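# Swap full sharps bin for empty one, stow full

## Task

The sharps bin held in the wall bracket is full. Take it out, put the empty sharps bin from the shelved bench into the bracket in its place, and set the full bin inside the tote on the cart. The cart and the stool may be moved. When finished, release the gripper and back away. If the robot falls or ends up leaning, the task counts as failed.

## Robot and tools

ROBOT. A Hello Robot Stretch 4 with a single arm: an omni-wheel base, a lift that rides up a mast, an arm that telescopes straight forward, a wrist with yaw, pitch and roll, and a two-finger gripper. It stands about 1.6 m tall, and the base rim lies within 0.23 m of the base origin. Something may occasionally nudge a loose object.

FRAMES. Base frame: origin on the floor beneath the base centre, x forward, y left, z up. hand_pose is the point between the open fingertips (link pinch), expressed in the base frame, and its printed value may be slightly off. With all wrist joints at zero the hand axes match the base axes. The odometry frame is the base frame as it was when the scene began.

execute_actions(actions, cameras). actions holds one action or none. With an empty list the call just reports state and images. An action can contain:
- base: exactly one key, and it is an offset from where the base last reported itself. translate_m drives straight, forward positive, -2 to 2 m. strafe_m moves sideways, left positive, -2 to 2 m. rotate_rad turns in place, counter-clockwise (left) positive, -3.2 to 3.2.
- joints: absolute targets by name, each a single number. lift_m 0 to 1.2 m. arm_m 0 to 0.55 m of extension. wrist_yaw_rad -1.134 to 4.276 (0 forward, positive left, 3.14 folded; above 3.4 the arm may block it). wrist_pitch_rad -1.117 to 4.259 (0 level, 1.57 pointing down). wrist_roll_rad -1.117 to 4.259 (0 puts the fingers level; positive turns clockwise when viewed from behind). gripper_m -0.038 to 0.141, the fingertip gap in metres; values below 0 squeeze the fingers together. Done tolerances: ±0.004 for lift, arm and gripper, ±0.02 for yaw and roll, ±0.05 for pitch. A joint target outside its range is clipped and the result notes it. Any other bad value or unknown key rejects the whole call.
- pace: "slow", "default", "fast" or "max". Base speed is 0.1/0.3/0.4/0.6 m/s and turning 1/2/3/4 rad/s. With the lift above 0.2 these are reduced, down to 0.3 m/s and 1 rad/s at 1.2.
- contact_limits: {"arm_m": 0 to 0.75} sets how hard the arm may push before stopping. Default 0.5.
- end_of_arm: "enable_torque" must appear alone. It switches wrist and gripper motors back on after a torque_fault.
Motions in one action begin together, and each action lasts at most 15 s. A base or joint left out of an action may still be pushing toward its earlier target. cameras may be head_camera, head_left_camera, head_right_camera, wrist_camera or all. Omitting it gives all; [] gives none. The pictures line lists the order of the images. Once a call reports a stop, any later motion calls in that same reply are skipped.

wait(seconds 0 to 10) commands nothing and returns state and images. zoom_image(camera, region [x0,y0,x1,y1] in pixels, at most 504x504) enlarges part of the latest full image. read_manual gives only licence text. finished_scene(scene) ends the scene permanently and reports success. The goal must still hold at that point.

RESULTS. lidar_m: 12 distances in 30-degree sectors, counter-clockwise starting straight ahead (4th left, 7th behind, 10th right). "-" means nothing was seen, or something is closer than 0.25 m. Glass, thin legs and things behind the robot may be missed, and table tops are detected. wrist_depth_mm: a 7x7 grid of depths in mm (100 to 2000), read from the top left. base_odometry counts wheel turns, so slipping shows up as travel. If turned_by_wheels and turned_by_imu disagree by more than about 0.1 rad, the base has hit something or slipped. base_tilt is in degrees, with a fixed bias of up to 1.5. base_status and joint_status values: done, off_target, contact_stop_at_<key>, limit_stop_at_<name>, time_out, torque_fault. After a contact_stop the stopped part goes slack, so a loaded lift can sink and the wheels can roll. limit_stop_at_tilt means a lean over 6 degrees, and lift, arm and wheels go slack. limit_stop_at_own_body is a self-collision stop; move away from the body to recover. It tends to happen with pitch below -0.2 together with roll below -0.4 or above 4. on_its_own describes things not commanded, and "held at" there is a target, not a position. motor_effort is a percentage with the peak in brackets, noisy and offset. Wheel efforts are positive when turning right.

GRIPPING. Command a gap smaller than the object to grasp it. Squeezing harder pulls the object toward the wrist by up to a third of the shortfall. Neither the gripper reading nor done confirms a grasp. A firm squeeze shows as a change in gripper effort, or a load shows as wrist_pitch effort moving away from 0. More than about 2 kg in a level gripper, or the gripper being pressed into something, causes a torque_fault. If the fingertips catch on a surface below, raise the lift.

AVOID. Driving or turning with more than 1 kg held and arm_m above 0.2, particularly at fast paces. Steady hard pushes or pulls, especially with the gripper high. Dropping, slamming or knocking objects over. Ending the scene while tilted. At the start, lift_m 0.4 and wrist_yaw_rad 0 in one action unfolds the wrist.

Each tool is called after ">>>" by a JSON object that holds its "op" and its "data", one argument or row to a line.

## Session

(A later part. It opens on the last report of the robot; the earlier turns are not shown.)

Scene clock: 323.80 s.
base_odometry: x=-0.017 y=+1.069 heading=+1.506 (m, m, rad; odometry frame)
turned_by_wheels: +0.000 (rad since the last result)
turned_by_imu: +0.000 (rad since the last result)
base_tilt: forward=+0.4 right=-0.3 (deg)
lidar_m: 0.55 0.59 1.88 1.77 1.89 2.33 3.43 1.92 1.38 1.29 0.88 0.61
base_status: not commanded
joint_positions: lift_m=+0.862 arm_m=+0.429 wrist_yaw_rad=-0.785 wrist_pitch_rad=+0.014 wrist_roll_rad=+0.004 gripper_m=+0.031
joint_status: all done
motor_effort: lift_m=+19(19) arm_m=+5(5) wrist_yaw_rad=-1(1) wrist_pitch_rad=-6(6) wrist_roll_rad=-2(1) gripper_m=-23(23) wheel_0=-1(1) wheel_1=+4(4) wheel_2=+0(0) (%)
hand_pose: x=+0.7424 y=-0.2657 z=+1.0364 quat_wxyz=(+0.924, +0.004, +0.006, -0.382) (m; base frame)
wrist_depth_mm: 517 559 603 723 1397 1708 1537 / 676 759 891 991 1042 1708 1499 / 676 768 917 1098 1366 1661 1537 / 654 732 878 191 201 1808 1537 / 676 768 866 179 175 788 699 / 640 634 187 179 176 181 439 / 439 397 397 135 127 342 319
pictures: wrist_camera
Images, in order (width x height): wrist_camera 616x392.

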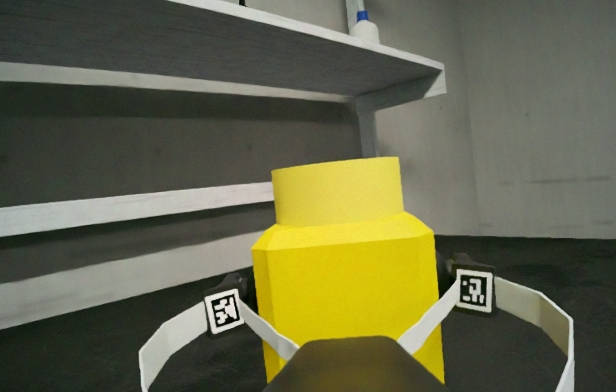

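>>> {"op": "execute_actions", "data": {
  "actions": [
    {"joints":{"lift_m":0.92}}
  ],
  "cameras": []
}}

>>> {"op": "execute_actions", "data": {
  "actions": [
    {"joints":{"arm_m":0.005,"wrist_yaw_rad":0}}
  ],
  "cameras": []
}}

>>> {"op": "execute_actions", "data": {
  "actions": [
    {"base":{"rotate_rad":3.19}}
  ],
  "cameras": []
}}

>>> {"op": "execute_actions", "data": {
  "actions": [
    {"base":{"translate_m":2.0},"pace":"fast"}
  ],
  "cameras": []
}}

>>> {"op": "execute_actions", "data": {
  "actions": [
    {"base":{"translate_m":0.4},"pace":"fast"}
  ],
  "cameras": []
}}

>>> {"op": "execute_actions", "data": {
  "actions": [
    {"base":{"strafe_m":0.7},"pace":"fast"}
  ],
  "cameras": ["head_camera","wrist_camera"]
}}

Scene clock: 338.43 s.
base_odometry: x=-0.017 y=+1.069 heading=+1.506 (m, m, rad; odometry frame)
turned_by_wheels: +0.000 (rad since the last result)
turned_by_imu: -0.001 (rad since the last result)
base_tilt: forward=+0.4 right=-0.3 (deg)
lidar_m: 0.54 0.57 1.88 1.80 1.89 2.33 3.41 1.93 1.37 1.30 0.87 0.58
base_status: not commanded
joint_positions: lift_m=+0.920 arm_m=+0.429 wrist_yaw_rad=-0.785 wrist_pitch_rad=+0.016 wrist_roll_rad=+0.004 gripper_m=+0.031
joint_status: all done
motor_effort: lift_m=+24(22) arm_m=+5(5) wrist_yaw_rad=-1(2) wrist_pitch_rad=-10(10) wrist_roll_rad=-1(2) gripper_m=-23(24) wheel_0=-1(0) wheel_1=+4(4) wheel_2=+0(0) (%)
hand_pose: x=+0.7424 y=-0.2657 z=+1.0935 quat_wxyz=(+0.924, +0.005, +0.006, -0.382) (m; base frame)
wrist_depth_mm: 407 469 878 1160 1397 1756 1499 / 580 627 691 768 991 1756 1576 / 668 778 917 1098 1366 1708 1537 / 676 768 878 191 202 1756 1537 / 627 715 878 180 176 1708 1499 / 676 750 187 179 176 181 564 / 574 512 521 135 127 452 418
pictures: none
No camera images: the call's "cameras" was empty. Leave "cameras" out to get every camera's image.

Scene clock: 340.77 s.
base_odometry: x=-0.017 y=+1.069 heading=+1.506 (m, m, rad; odometry frame)
turned_by_wheels: +0.000 (rad since the last result)
turned_by_imu: +0.000 (rad since the last result)
base_tilt: forward=+0.4 right=-0.3 (deg)
lidar_m: 0.40 0.59 1.89 1.79 1.89 2.34 3.42 1.89 1.38 1.29 0.84 0.41
base_status: not commanded
joint_positions: lift_m=+0.920 arm_m=+0.006 wrist_yaw_rad=+0.000 wrist_pitch_rad=+0.016 wrist_roll_rad=+0.004 gripper_m=+0.031
joint_status: all done
motor_effort: lift_m=+24(24) arm_m=-5(5) wrist_yaw_rad=+0(10) wrist_pitch_rad=-11(11) wrist_roll_rad=-1(2) gripper_m=-23(21) wheel_0=-1(1) wheel_1=+4(4) wheel_2=+0(0) (%)
hand_pose: x=+0.4652 y=-0.0874 z=+1.0934 quat_wxyz=(+1.000, +0.002, +0.008, +0.000) (m; base frame)
wrist_depth_mm: 1182 1182 1160 1138 1160 1098 1078 / 1205 1182 1182 931 976 976 991 / 1205 1060 1182 1182 1160 1138 1118 / 1229 1205 1205 191 201 1138 1118 / 1229 1205 1205 179 176 1008 904 / 1255 831 186 180 176 181 564 / 580 521 521 135 127 452 415
pictures: none
No camera images: the call's "cameras" was empty. Leave "cameras" out to get every camera's image.

Scene clock: 343.80 s.
base_odometry: x=-0.017 y=+1.069 heading=-1.588 (m, m, rad; odometry frame)
turned_by_wheels: +3.190 (rad since the last result)
turned_by_imu: +3.136 (rad since the last result)
base_tilt: forward=+0.4 right=-0.3 (deg)
lidar_m: 0.40 1.80 1.33 1.27 0.81 0.58 0.55 0.58 1.89 1.79 1.88 0.45
base_status: done
joint_positions: lift_m=+0.920 arm_m=+0.006 wrist_yaw_rad=+0.000 wrist_pitch_rad=+0.016 wrist_roll_rad=+0.004 gripper_m=+0.031
joint_status: not commanded
motor_effort: lift_m=+24(24) arm_m=-5(5) wrist_yaw_rad=-1(1) wrist_pitch_rad=-11(12) wrist_roll_rad=-1(1) gripper_m=-22(22) wheel_0=-3(10) wheel_1=-1(8) wheel_2=-1(7) (%)
hand_pose: x=+0.4652 y=-0.0874 z=+1.0934 quat_wxyz=(+1.000, +0.002, +0.008, +0.000) (m; base frame)
wrist_depth_mm: - - - - - - - / - - - - - - - / - - - - - - - / - - - 192 202 - - / - - - 179 176 - - / - - 186 179 176 181 - / - - - 135 127 - -
pictures: none
No camera images: the call's "cameras" was empty. Leave "cameras" out to get every camera's image.

Scene clock: 350.50 s.
base_odometry: x=-0.051 y=-0.931 heading=-1.587 (m, m, rad; odometry frame)
turned_by_wheels: +0.000 (rad since the last result)
turned_by_imu: +0.002 (rad since the last result)
base_tilt: forward=+0.4 right=-0.2 (deg)
lidar_m: 0.40 1.38 1.87 1.70 1.37 1.87 2.73 2.61 1.95 1.43 1.91 0.45
base_status: done
joint_positions: lift_m=+0.920 arm_m=+0.006 wrist_yaw_rad=+0.000 wrist_pitch_rad=+0.016 wrist_roll_rad=+0.004 gripper_m=+0.031
joint_status: not commanded
motor_effort: lift_m=+24(24) arm_m=-5(5) wrist_yaw_rad=+0(0) wrist_pitch_rad=-11(12) wrist_roll_rad=-2(0) gripper_m=-23(25) wheel_0=+2(5) wheel_1=+3(9) wheel_2=+0(11) (%)
hand_pose: x=+0.4652 y=-0.0874 z=+1.0934 quat_wxyz=(+1.000, +0.002, +0.008, +0.000) (m; base frame)
wrist_depth_mm: 1160 1160 1160 1118 1118 1078 1060 / 1205 1182 1160 1118 1118 1060 1078 / 1229 1205 1182 1182 1118 1078 1078 / 1255 1205 1160 191 201 1078 1098 / 1229 1229 1205 179 176 1118 1060 / 1255 1205 186 180 177 181 1098 / 1281 1229 1205 135 127 1118 1098
pictures: none
No camera images: the call's "cameras" was empty. Leave "cameras" out to get every camera's image.

Scene clock: 353.03 s.
base_odometry: x=-0.057 y=-1.331 heading=-1.587 (m, m, rad; odometry frame)
turned_by_wheels: +0.000 (rad since the last result)
turned_by_imu: +0.000 (rad since the last result)
base_tilt: forward=+0.3 right=-0.3 (deg)
lidar_m: 0.40 1.01 1.45 1.82 1.54 1.88 3.73 2.60 1.52 1.42 1.37 0.43
base_status: done
joint_positions: lift_m=+0.920 arm_m=+0.006 wrist_yaw_rad=+0.000 wrist_pitch_rad=+0.016 wrist_roll_rad=+0.004 gripper_m=+0.031
joint_status: not commanded
motor_effort: lift_m=+24(24) arm_m=-5(5) wrist_yaw_rad=-1(1) wrist_pitch_rad=-11(11) wrist_roll_rad=+0(1) gripper_m=-23(23) wheel_0=+0(8) wheel_1=+1(6) wheel_2=+2(11) (%)
hand_pose: x=+0.4652 y=-0.0874 z=+1.0934 quat_wxyz=(+1.000, +0.002, +0.008, +0.000) (m; base frame)
wrist_depth_mm: 788 768 759 732 715 707 683 / 788 788 750 732 715 715 683 / 798 778 768 741 732 707 699 / 788 778 768 191 201 715 707 / 809 798 778 180 176 707 707 / 820 798 188 180 176 182 715 / 820 809 778 135 127 732 723
pictures: none
No camera images: the call's "cameras" was empty. Leave "cameras" out to get every camera's image.

Scene clock: 356.17 s.
base_odometry: x=+0.643 y=-1.342 heading=-1.587 (m, m, rad; odometry frame)
turned_by_wheels: +0.000 (rad since the last result)
turned_by_imu: +0.002 (rad since the last result)
base_tilt: forward=+0.3 right=-0.3 (deg)
lidar_m: 0.39 1.03 1.14 1.11 1.20 1.05 3.76 3.56 2.69 2.16 1.38 0.43
base_status: done
joint_positions: lift_m=+0.920 arm_m=+0.006 wrist_yaw_rad=+0.000 wrist_pitch_rad=+0.016 wrist_roll_rad=+0.004 gripper_m=+0.031
joint_status: not commanded
motor_effort: lift_m=+23(24) arm_m=-5(5) wrist_yaw_rad=-1(0) wrist_pitch_rad=-12(12) wrist_roll_rad=+1(1) gripper_m=-21(22) wheel_0=+1(13) wheel_1=-1(11) wheel_2=+1(2) (%)
hand_pose: x=+0.4652 y=-0.0874 z=+1.0934 quat_wxyz=(+1.000, +0.002, +0.008, +0.000) (m; base frame)
wrist_depth_mm: 809 798 768 768 741 707 699 / 809 798 778 759 732 732 715 / 831 798 788 778 732 732 707 / 831 820 778 191 202 723 723 / 831 809 788 180 177 723 732 / 842 809 187 179 176 181 723 / 854 820 809 135 128 741 741
pictures: head_camera, wrist_camera
Images, in order (width x height): head_camera 420x560, wrist_camera 616x392.

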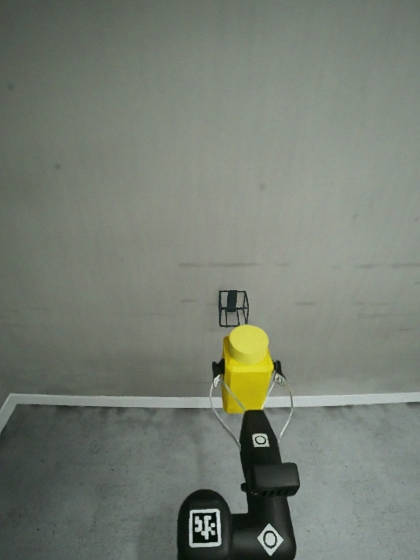

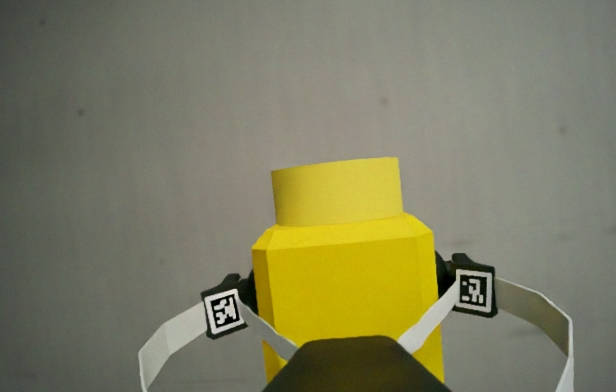

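>>> {"op": "execute_actions", "data": {
  "actions": [
    {"base":{"rotate_rad":-0.025},"joints":{"lift_m":0.48,"arm_m":0.30}}
  ],
  "cameras": ["wrist_camera"]
}}

Scene clock: 374.27 s.
base_odometry: x=+0.643 y=-1.342 heading=-1.612 (m, m, rad; odometry frame)
turned_by_wheels: -0.025 (rad since the last result)
turned_by_imu: -0.025 (rad since the last result)
base_tilt: forward=+0.4 right=-0.3 (deg)
lidar_m: 0.70 1.03 1.17 1.11 1.22 1.04 2.44 3.18 2.69 2.15 1.40 1.04
base_status: done
joint_positions: lift_m=+0.480 arm_m=+0.299 wrist_yaw_rad=+0.000 wrist_pitch_rad=+0.016 wrist_roll_rad=+0.004 gripper_m=+0.031
joint_status: all done
motor_effort: lift_m=+20(20) arm_m=+5(5) wrist_yaw_rad=+0(1) wrist_pitch_rad=-12(12) wrist_roll_rad=-1(1) gripper_m=-20(22) wheel_0=+1(2) wheel_1=+2(3) wheel_2=-1(5) (%)
hand_pose: x=+0.7585 y=-0.0874 z=+0.6538 quat_wxyz=(+1.000, +0.002, +0.008, +0.000) (m; base frame)
wrist_depth_mm: 484 480 469 459 455 449 439 / 496 484 477 462 459 449 445 / 496 492 480 473 462 452 449 / 500 488 480 191 201 459 452 / 504 492 484 179 175 455 452 / 504 504 186 179 176 181 455 / 512 504 492 136 127 466 459
pictures: wrist_camera
Images, in order (width x height): wrist_camera 616x392.

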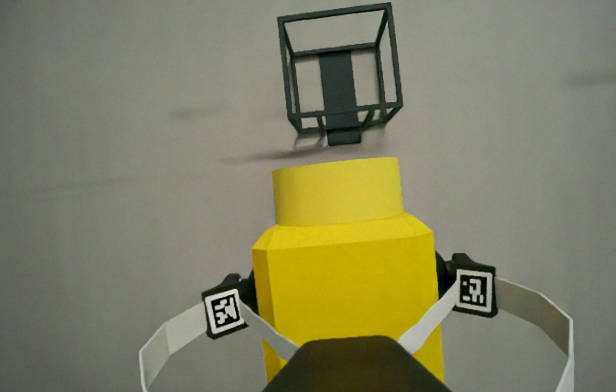

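>>> {"op": "execute_actions", "data": {
  "actions": [
    {"joints":{"arm_m":0.485},"contact_limits":{"arm_m":0.15}}
  ],
  "cameras": ["wrist_camera"]
}}

Scene clock: 380.43 s.
base_odometry: x=+0.643 y=-1.342 heading=-1.612 (m, m, rad; odometry frame)
turned_by_wheels: +0.000 (rad since the last result)
turned_by_imu: -0.001 (rad since the last result)
base_tilt: forward=+0.4 right=-0.3 (deg)
lidar_m: 0.87 1.01 1.15 1.11 1.21 1.03 2.38 3.21 2.69 2.15 1.41 1.02
base_status: not commanded
joint_positions: lift_m=+0.480 arm_m=+0.484 wrist_yaw_rad=+0.000 wrist_pitch_rad=+0.016 wrist_roll_rad=+0.004 gripper_m=+0.031
joint_status: all done
motor_effort: lift_m=+20(20) arm_m=+5(6) wrist_yaw_rad=+0(1) wrist_pitch_rad=-11(11) wrist_roll_rad=-1(2) gripper_m=-22(20) wheel_0=+1(0) wheel_1=+2(2) wheel_2=-1(1) (%)
contact_limits: arm_m 0.15
hand_pose: x=+0.9435 y=-0.0874 z=+0.6538 quat_wxyz=(+1.000, +0.002, +0.008, +0.000) (m; base frame)
wrist_depth_mm: 296 290 286 277 274 271 268 / 297 296 286 281 276 273 271 / 300 294 290 286 278 273 270 / 301 297 293 191 201 277 274 / 304 297 291 179 176 278 277 / 306 300 186 179 176 182 276 / 309 301 298 135 127 283 278
pictures: wrist_camera
Images, in order (width x height): wrist_camera 616x392.

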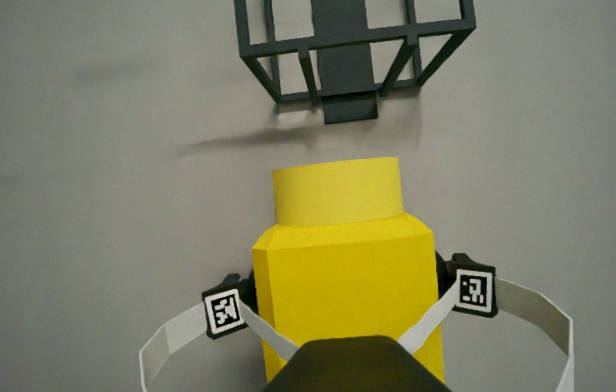

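>>> {"op": "execute_actions", "data": {
  "actions": [
    {"base":{"strafe_m":-0.012},"joints":{"arm_m":0.489},"pace":"slow"}
  ],
  "cameras": ["wrist_camera"]
}}

Scene clock: 387.90 s.
base_odometry: x=+0.631 y=-1.341 heading=-1.612 (m, m, rad; odometry frame)
turned_by_wheels: +0.000 (rad since the last result)
turned_by_imu: -0.001 (rad since the last result)
base_tilt: forward=+0.4 right=-0.3 (deg)
lidar_m: 0.87 1.04 1.17 1.12 1.21 1.06 2.51 3.21 2.66 2.14 1.40 1.00
base_status: done
joint_positions: lift_m=+0.480 arm_m=+0.488 wrist_yaw_rad=+0.000 wrist_pitch_rad=+0.016 wrist_roll_rad=+0.004 gripper_m=+0.031
joint_status: all done
motor_effort: lift_m=+20(20) arm_m=+5(4) wrist_yaw_rad=-1(0) wrist_pitch_rad=-11(10) wrist_roll_rad=-2(2) gripper_m=-20(21) wheel_0=+2(5) wheel_1=-4(4) wheel_2=+0(0) (%)
hand_pose: x=+0.9475 y=-0.0874 z=+0.6538 quat_wxyz=(+1.000, +0.002, +0.008, +0.000) (m; base frame)
wrist_depth_mm: 291 286 279 273 265 268 264 / 291 289 285 276 273 270 265 / 296 291 286 282 274 271 268 / 297 293 286 191 201 272 270 / 301 296 290 180 176 273 268 / 303 297 186 179 177 181 272 / 303 298 291 136 127 278 274
pictures: wrist_camera
Images, in order (width x height): wrist_camera 616x392.

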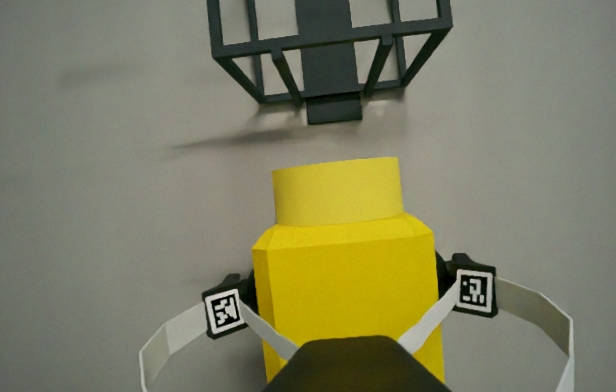

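Centre ≈331. Good.

>>> {"op": "execute_actions", "data": {
  "actions": [
    {"joints":{"arm_m":0.33}}
  ],
  "cameras": []
}}

>>> {"op": "execute_actions", "data": {
  "actions": [
    {"joints":{"lift_m":0.87}}
  ],
  "cameras": []
}}

>>> {"op": "execute_actions", "data": {
  "actions": [
    {"joints":{"arm_m":0.488},"contact_limits":{"arm_m":0.15}}
  ],
  "cameras": []
}}

>>> {"op": "execute_actions", "data": {
  "actions": [
    {"joints":{"lift_m":0.79},"pace":"slow"}
  ],
  "cameras": ["wrist_camera","head_left_camera","head_camera"]
}}

Scene clock: 397.33 s.
base_odometry: x=+0.631 y=-1.341 heading=-1.612 (m, m, rad; odometry frame)
turned_by_wheels: +0.000 (rad since the last result)
turned_by_imu: -0.001 (rad since the last result)
base_tilt: forward=+0.4 right=-0.3 (deg)
lidar_m: 0.72 1.02 1.18 1.13 1.21 1.05 2.45 3.19 2.67 2.15 1.36 1.02
base_status: not commanded
joint_positions: lift_m=+0.480 arm_m=+0.331 wrist_yaw_rad=+0.000 wrist_pitch_rad=+0.016 wrist_roll_rad=+0.004 gripper_m=+0.031
joint_status: all done
motor_effort: lift_m=+20(20) arm_m=-5(8) wrist_yaw_rad=+1(1) wrist_pitch_rad=-11(12) wrist_roll_rad=-2(2) gripper_m=-20(21) wheel_0=+2(2) wheel_1=-4(4) wheel_2=+0(0) (%)
hand_pose: x=+0.7902 y=-0.0874 z=+0.6538 quat_wxyz=(+1.000, +0.002, +0.008, +0.000) (m; base frame)
wrist_depth_mm: 455 449 442 430 421 415 413 / 462 449 445 430 430 421 415 / 459 455 445 436 424 427 418 / 466 452 449 191 201 427 418 / 469 459 449 180 176 424 421 / 477 466 187 179 176 182 427 / 473 466 459 135 127 436 427
pictures: none
No camera images: the call's "cameras" was empty. Leave "cameras" out to get every camera's image.

Scene clock: 399.90 s.
base_odometry: x=+0.631 y=-1.341 heading=-1.612 (m, m, rad; odometry frame)
turned_by_wheels: +0.000 (rad since the last result)
turned_by_imu: +0.000 (rad since the last result)
base_tilt: forward=+0.3 right=-0.3 (deg)
lidar_m: 0.75 1.02 1.20 1.12 1.22 1.07 2.46 3.20 2.68 2.16 1.44 1.03
base_status: not commanded
joint_positions: lift_m=+0.870 arm_m=+0.331 wrist_yaw_rad=+0.000 wrist_pitch_rad=+0.016 wrist_roll_rad=+0.004 gripper_m=+0.031
joint_status: all done
motor_effort: lift_m=+24(30) arm_m=-5(5) wrist_yaw_rad=+1(2) wrist_pitch_rad=-11(12) wrist_roll_rad=-2(4) gripper_m=-22(22) wheel_0=+2(3) wheel_1=-4(4) wheel_2=+0(0) (%)
hand_pose: x=+0.7902 y=-0.0874 z=+1.0434 quat_wxyz=(+1.000, +0.002, +0.008, +0.000) (m; base frame)
wrist_depth_mm: 459 445 442 433 430 418 415 / 455 452 442 439 430 424 415 / 469 452 445 439 427 421 421 / 473 459 449 191 200 427 421 / 469 462 452 179 176 430 424 / 473 462 187 180 176 182 421 / 473 466 455 135 127 433 427
pictures: none
No camera images: the call's "cameras" was empty. Leave "cameras" out to get every camera's image.

Scene clock: 401.43 s.
base_odometry: x=+0.631 y=-1.341 heading=-1.612 (m, m, rad; odometry frame)
turned_by_wheels: +0.000 (rad since the last result)
turned_by_imu: +0.000 (rad since the last result)
base_tilt: forward=+0.3 right=-0.3 (deg)
lidar_m: 0.88 1.01 1.19 1.13 1.22 1.04 2.48 3.19 2.69 2.14 1.41 1.04
base_status: not commanded
joint_positions: lift_m=+0.870 arm_m=+0.487 wrist_yaw_rad=+0.000 wrist_pitch_rad=+0.016 wrist_roll_rad=+0.004 gripper_m=+0.031
joint_status: all done
motor_effort: lift_m=+24(24) arm_m=+5(6) wrist_yaw_rad=-1(1) wrist_pitch_rad=-11(12) wrist_roll_rad=-1(1) gripper_m=-21(20) wheel_0=+2(2) wheel_1=-4(4) wheel_2=+0(0) (%)
contact_limits: arm_m 0.15
hand_pose: x=+0.9465 y=-0.0874 z=+1.0434 quat_wxyz=(+1.000, +0.002, +0.008, +0.000) (m; base frame)
wrist_depth_mm: 293 287 285 277 273 270 264 / 296 290 285 279 274 271 265 / 297 291 289 282 276 272 267 / 298 296 287 191 200 274 272 / 300 296 290 180 176 276 274 / 304 297 186 179 176 181 273 / 304 301 293 136 127 279 277
pictures: none
No camera images: the call's "cameras" was empty. Leave "cameras" out to get every camera's image.

Scene clock: 402.97 s.
base_odometry: x=+0.631 y=-1.341 heading=-1.612 (m, m, rad; odometry frame)
turned_by_wheels: +0.000 (rad since the last result)
turned_by_imu: +0.000 (rad since the last result)
base_tilt: forward=+0.4 right=-0.3 (deg)
lidar_m: 0.91 1.03 1.19 1.13 1.21 1.04 2.47 3.17 2.66 2.16 1.41 1.03
base_status: not commanded
joint_positions: lift_m=+0.790 arm_m=+0.487 wrist_yaw_rad=+0.000 wrist_pitch_rad=+0.015 wrist_roll_rad=+0.004 gripper_m=+0.031
joint_status: all done
motor_effort: lift_m=+19(22) arm_m=+5(5) wrist_yaw_rad=+0(0) wrist_pitch_rad=-10(11) wrist_roll_rad=-1(1) gripper_m=-22(22) wheel_0=+2(2) wheel_1=-4(4) wheel_2=+0(0) (%)
hand_pose: x=+0.9465 y=-0.0875 z=+0.9640 quat_wxyz=(+1.000, +0.002, +0.008, +0.000) (m; base frame)
wrist_depth_mm: 293 289 283 279 273 268 266 / 296 290 285 279 277 271 267 / 297 290 285 282 277 273 270 / 300 293 286 191 200 274 271 / 301 297 290 179 176 274 272 / 303 297 186 180 176 179 273 / 304 300 296 136 126 282 277
pictures: head_camera, head_left_camera, wrist_camera
Images, in order (width x height): head_camera 420x560, head_left_camera 420x672, wrist_camera 616x392.

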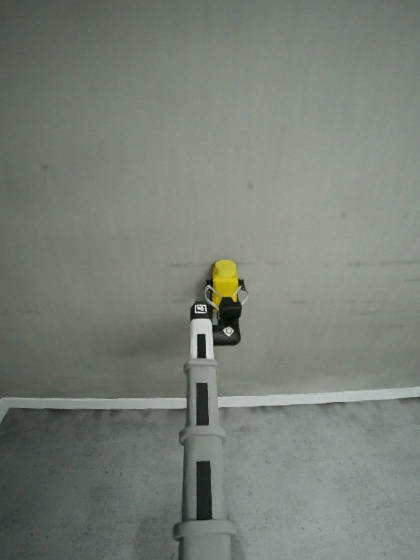

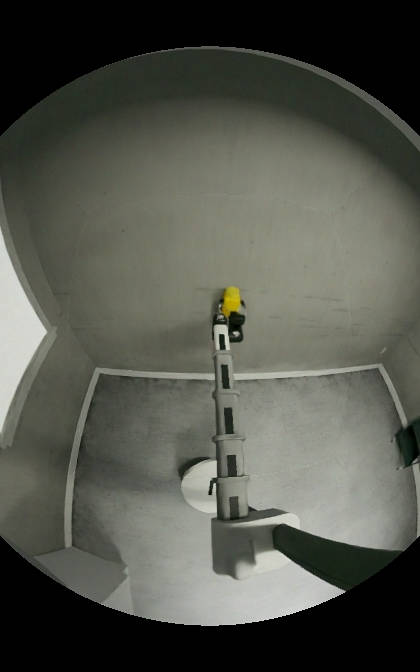

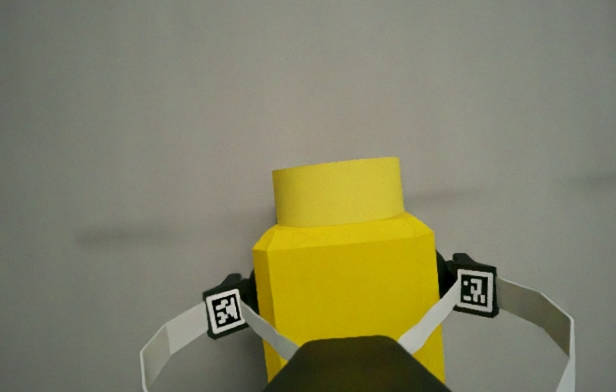

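>>> {"op": "execute_actions", "data": {
  "actions": [
    {"joints":{"lift_m":0.728},"pace":"slow"}
  ],
  "cameras": ["wrist_camera"]
}}

Scene clock: 408.23 s.
base_odometry: x=+0.631 y=-1.341 heading=-1.612 (m, m, rad; odometry frame)
turned_by_wheels: +0.000 (rad since the last result)
turned_by_imu: -0.001 (rad since the last result)
base_tilt: forward=+0.4 right=-0.3 (deg)
lidar_m: 0.88 1.01 1.17 1.13 1.22 1.04 2.46 3.19 2.69 2.16 1.42 1.03
base_status: not commanded
joint_positions: lift_m=+0.728 arm_m=+0.487 wrist_yaw_rad=+0.000 wrist_pitch_rad=+0.015 wrist_roll_rad=+0.004 gripper_m=+0.031
joint_status: all done
motor_effort: lift_m=+19(21) arm_m=+5(5) wrist_yaw_rad=+1(0) wrist_pitch_rad=-11(10) wrist_roll_rad=-2(1) gripper_m=-20(22) wheel_0=+2(2) wheel_1=-4(4) wheel_2=+0(0) (%)
hand_pose: x=+0.9465 y=-0.0875 z=+0.9020 quat_wxyz=(+1.000, +0.002, +0.008, +0.000) (m; base frame)
wrist_depth_mm: 293 289 281 278 273 270 266 / 294 290 285 279 276 270 267 / 298 291 287 281 276 273 268 / 300 294 289 190 201 274 271 / 300 294 290 179 176 276 272 / 303 297 187 180 176 180 274 / 304 298 294 136 126 277 276
pictures: wrist_camera
Images, in order (width x height): wrist_camera 616x392.

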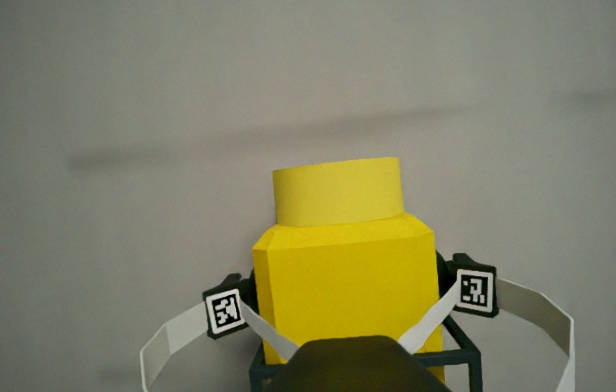

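>>> {"op": "execute_actions", "data": {
  "actions": [
    {"joints":{"lift_m":0.722},"pace":"slow"}
  ],
  "cameras": []
}}

>>> {"op": "execute_actions", "data": {
  "actions": [
    {"joints":{"gripper_m":0.141}}
  ],
  "cameras": []
}}

>>> {"op": "execute_actions", "data": {
  "actions": [
    {"joints":{"arm_m":0.1},"pace":"fast"}
  ],
  "cameras": ["wrist_camera","head_camera"]
}}

Scene clock: 419.20 s.
base_odometry: x=+0.631 y=-1.341 heading=-1.612 (m, m, rad; odometry frame)
turned_by_wheels: +0.000 (rad since the last result)
turned_by_imu: +0.000 (rad since the last result)
base_tilt: forward=+0.4 right=-0.3 (deg)
lidar_m: 0.89 1.03 1.18 1.14 1.18 1.05 2.49 3.20 2.68 2.15 1.41 1.03
base_status: not commanded
joint_positions: lift_m=+0.722 arm_m=+0.487 wrist_yaw_rad=+0.000 wrist_pitch_rad=+0.013 wrist_roll_rad=+0.004 gripper_m=+0.031
joint_status: all done
motor_effort: lift_m=+18(17) arm_m=+5(5) wrist_yaw_rad=+1(0) wrist_pitch_rad=-4(10) wrist_roll_rad=+0(1) gripper_m=-21(23) wheel_0=+2(2) wheel_1=-4(4) wheel_2=+0(0) (%)
hand_pose: x=+0.9465 y=-0.0875 z=+0.8966 quat_wxyz=(+1.000, +0.002, +0.007, +0.000) (m; base frame)
wrist_depth_mm: 294 287 283 278 276 270 266 / 294 291 286 281 276 270 268 / 298 291 287 282 276 272 270 / 298 293 290 190 200 273 271 / 300 297 291 179 176 277 270 / 301 297 187 179 176 180 272 / 304 298 296 136 126 277 274
pictures: none
No camera images: the call's "cameras" was empty. Leave "cameras" out to get every camera's image.

Scene clock: 421.30 s.
base_odometry: x=+0.631 y=-1.341 heading=-1.612 (m, m, rad; odometry frame)
turned_by_wheels: +0.000 (rad since the last result)
turned_by_imu: +0.000 (rad since the last result)
base_tilt: forward=+0.4 right=-0.4 (deg)
lidar_m: 0.87 1.01 1.20 1.13 1.22 1.04 2.48 3.21 2.65 2.16 1.41 1.04
base_status: not commanded
joint_positions: lift_m=+0.722 arm_m=+0.487 wrist_yaw_rad=-0.001 wrist_pitch_rad=+0.013 wrist_roll_rad=+0.004 gripper_m=+0.141
joint_status: all done
motor_effort: lift_m=+19(19) arm_m=+5(5) wrist_yaw_rad=+1(16) wrist_pitch_rad=-4(9) wrist_roll_rad=-1(1) gripper_m=+1(23) wheel_0=+2(2) wheel_1=-3(4) wheel_2=-4(5) (%)
hand_pose: x=+0.9465 y=-0.0876 z=+0.8966 quat_wxyz=(+1.000, +0.002, +0.007, +0.000) (m; base frame)
wrist_depth_mm: 293 291 283 279 274 270 266 / 297 290 286 281 274 272 267 / 297 291 286 282 278 273 268 / 300 296 290 193 202 274 271 / 303 296 289 181 178 274 273 / 304 298 208 180 177 192 273 / 304 298 294 176 170 277 274
pictures: none
No camera images: the call's "cameras" was empty. Leave "cameras" out to get every camera's image.

Scene clock: 423.20 s.
base_odometry: x=+0.631 y=-1.341 heading=-1.612 (m, m, rad; odometry frame)
turned_by_wheels: +0.000 (rad since the last result)
turned_by_imu: +0.000 (rad since the last result)
base_tilt: forward=+0.4 right=-0.3 (deg)
lidar_m: 0.88 1.01 1.19 1.11 1.22 1.02 2.49 3.21 2.69 2.14 1.39 0.98
base_status: not commanded
joint_positions: lift_m=+0.722 arm_m=+0.101 wrist_yaw_rad=+0.000 wrist_pitch_rad=+0.014 wrist_roll_rad=+0.004 gripper_m=+0.141
joint_status: all done
motor_effort: lift_m=+19(19) arm_m=-5(6) wrist_yaw_rad=+0(1) wrist_pitch_rad=-5(6) wrist_roll_rad=-2(0) gripper_m=+2(3) wheel_0=+2(2) wheel_1=-3(3) wheel_2=-3(4) (%)
hand_pose: x=+0.5602 y=-0.0874 z=+0.8964 quat_wxyz=(+1.000, +0.002, +0.007, +0.000) (m; base frame)
wrist_depth_mm: 707 676 676 661 654 640 627 / 699 691 676 661 654 647 640 / 707 699 691 668 661 654 634 / 723 699 668 661 661 654 640 / 723 699 691 676 668 647 647 / 723 707 206 676 654 191 654 / 723 707 699 691 661 661 654
pictures: head_camera, wrist_camera
Images, in order (width x height): head_camera 420x560, wrist_camera 616x392.

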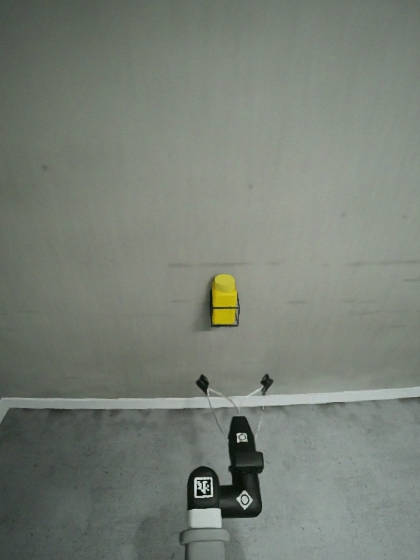

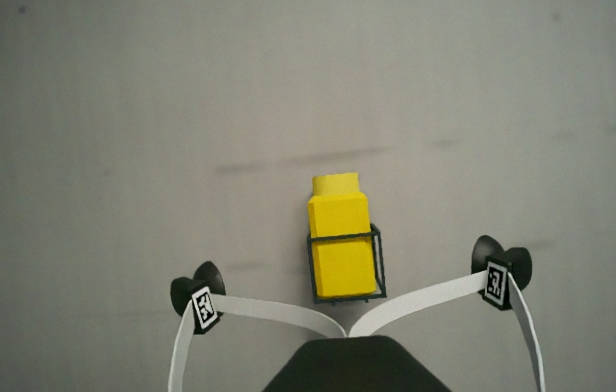

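>>> {"op": "finished_scene", "data": {
  "scene": 1
}}

The scene is finished: the task was done.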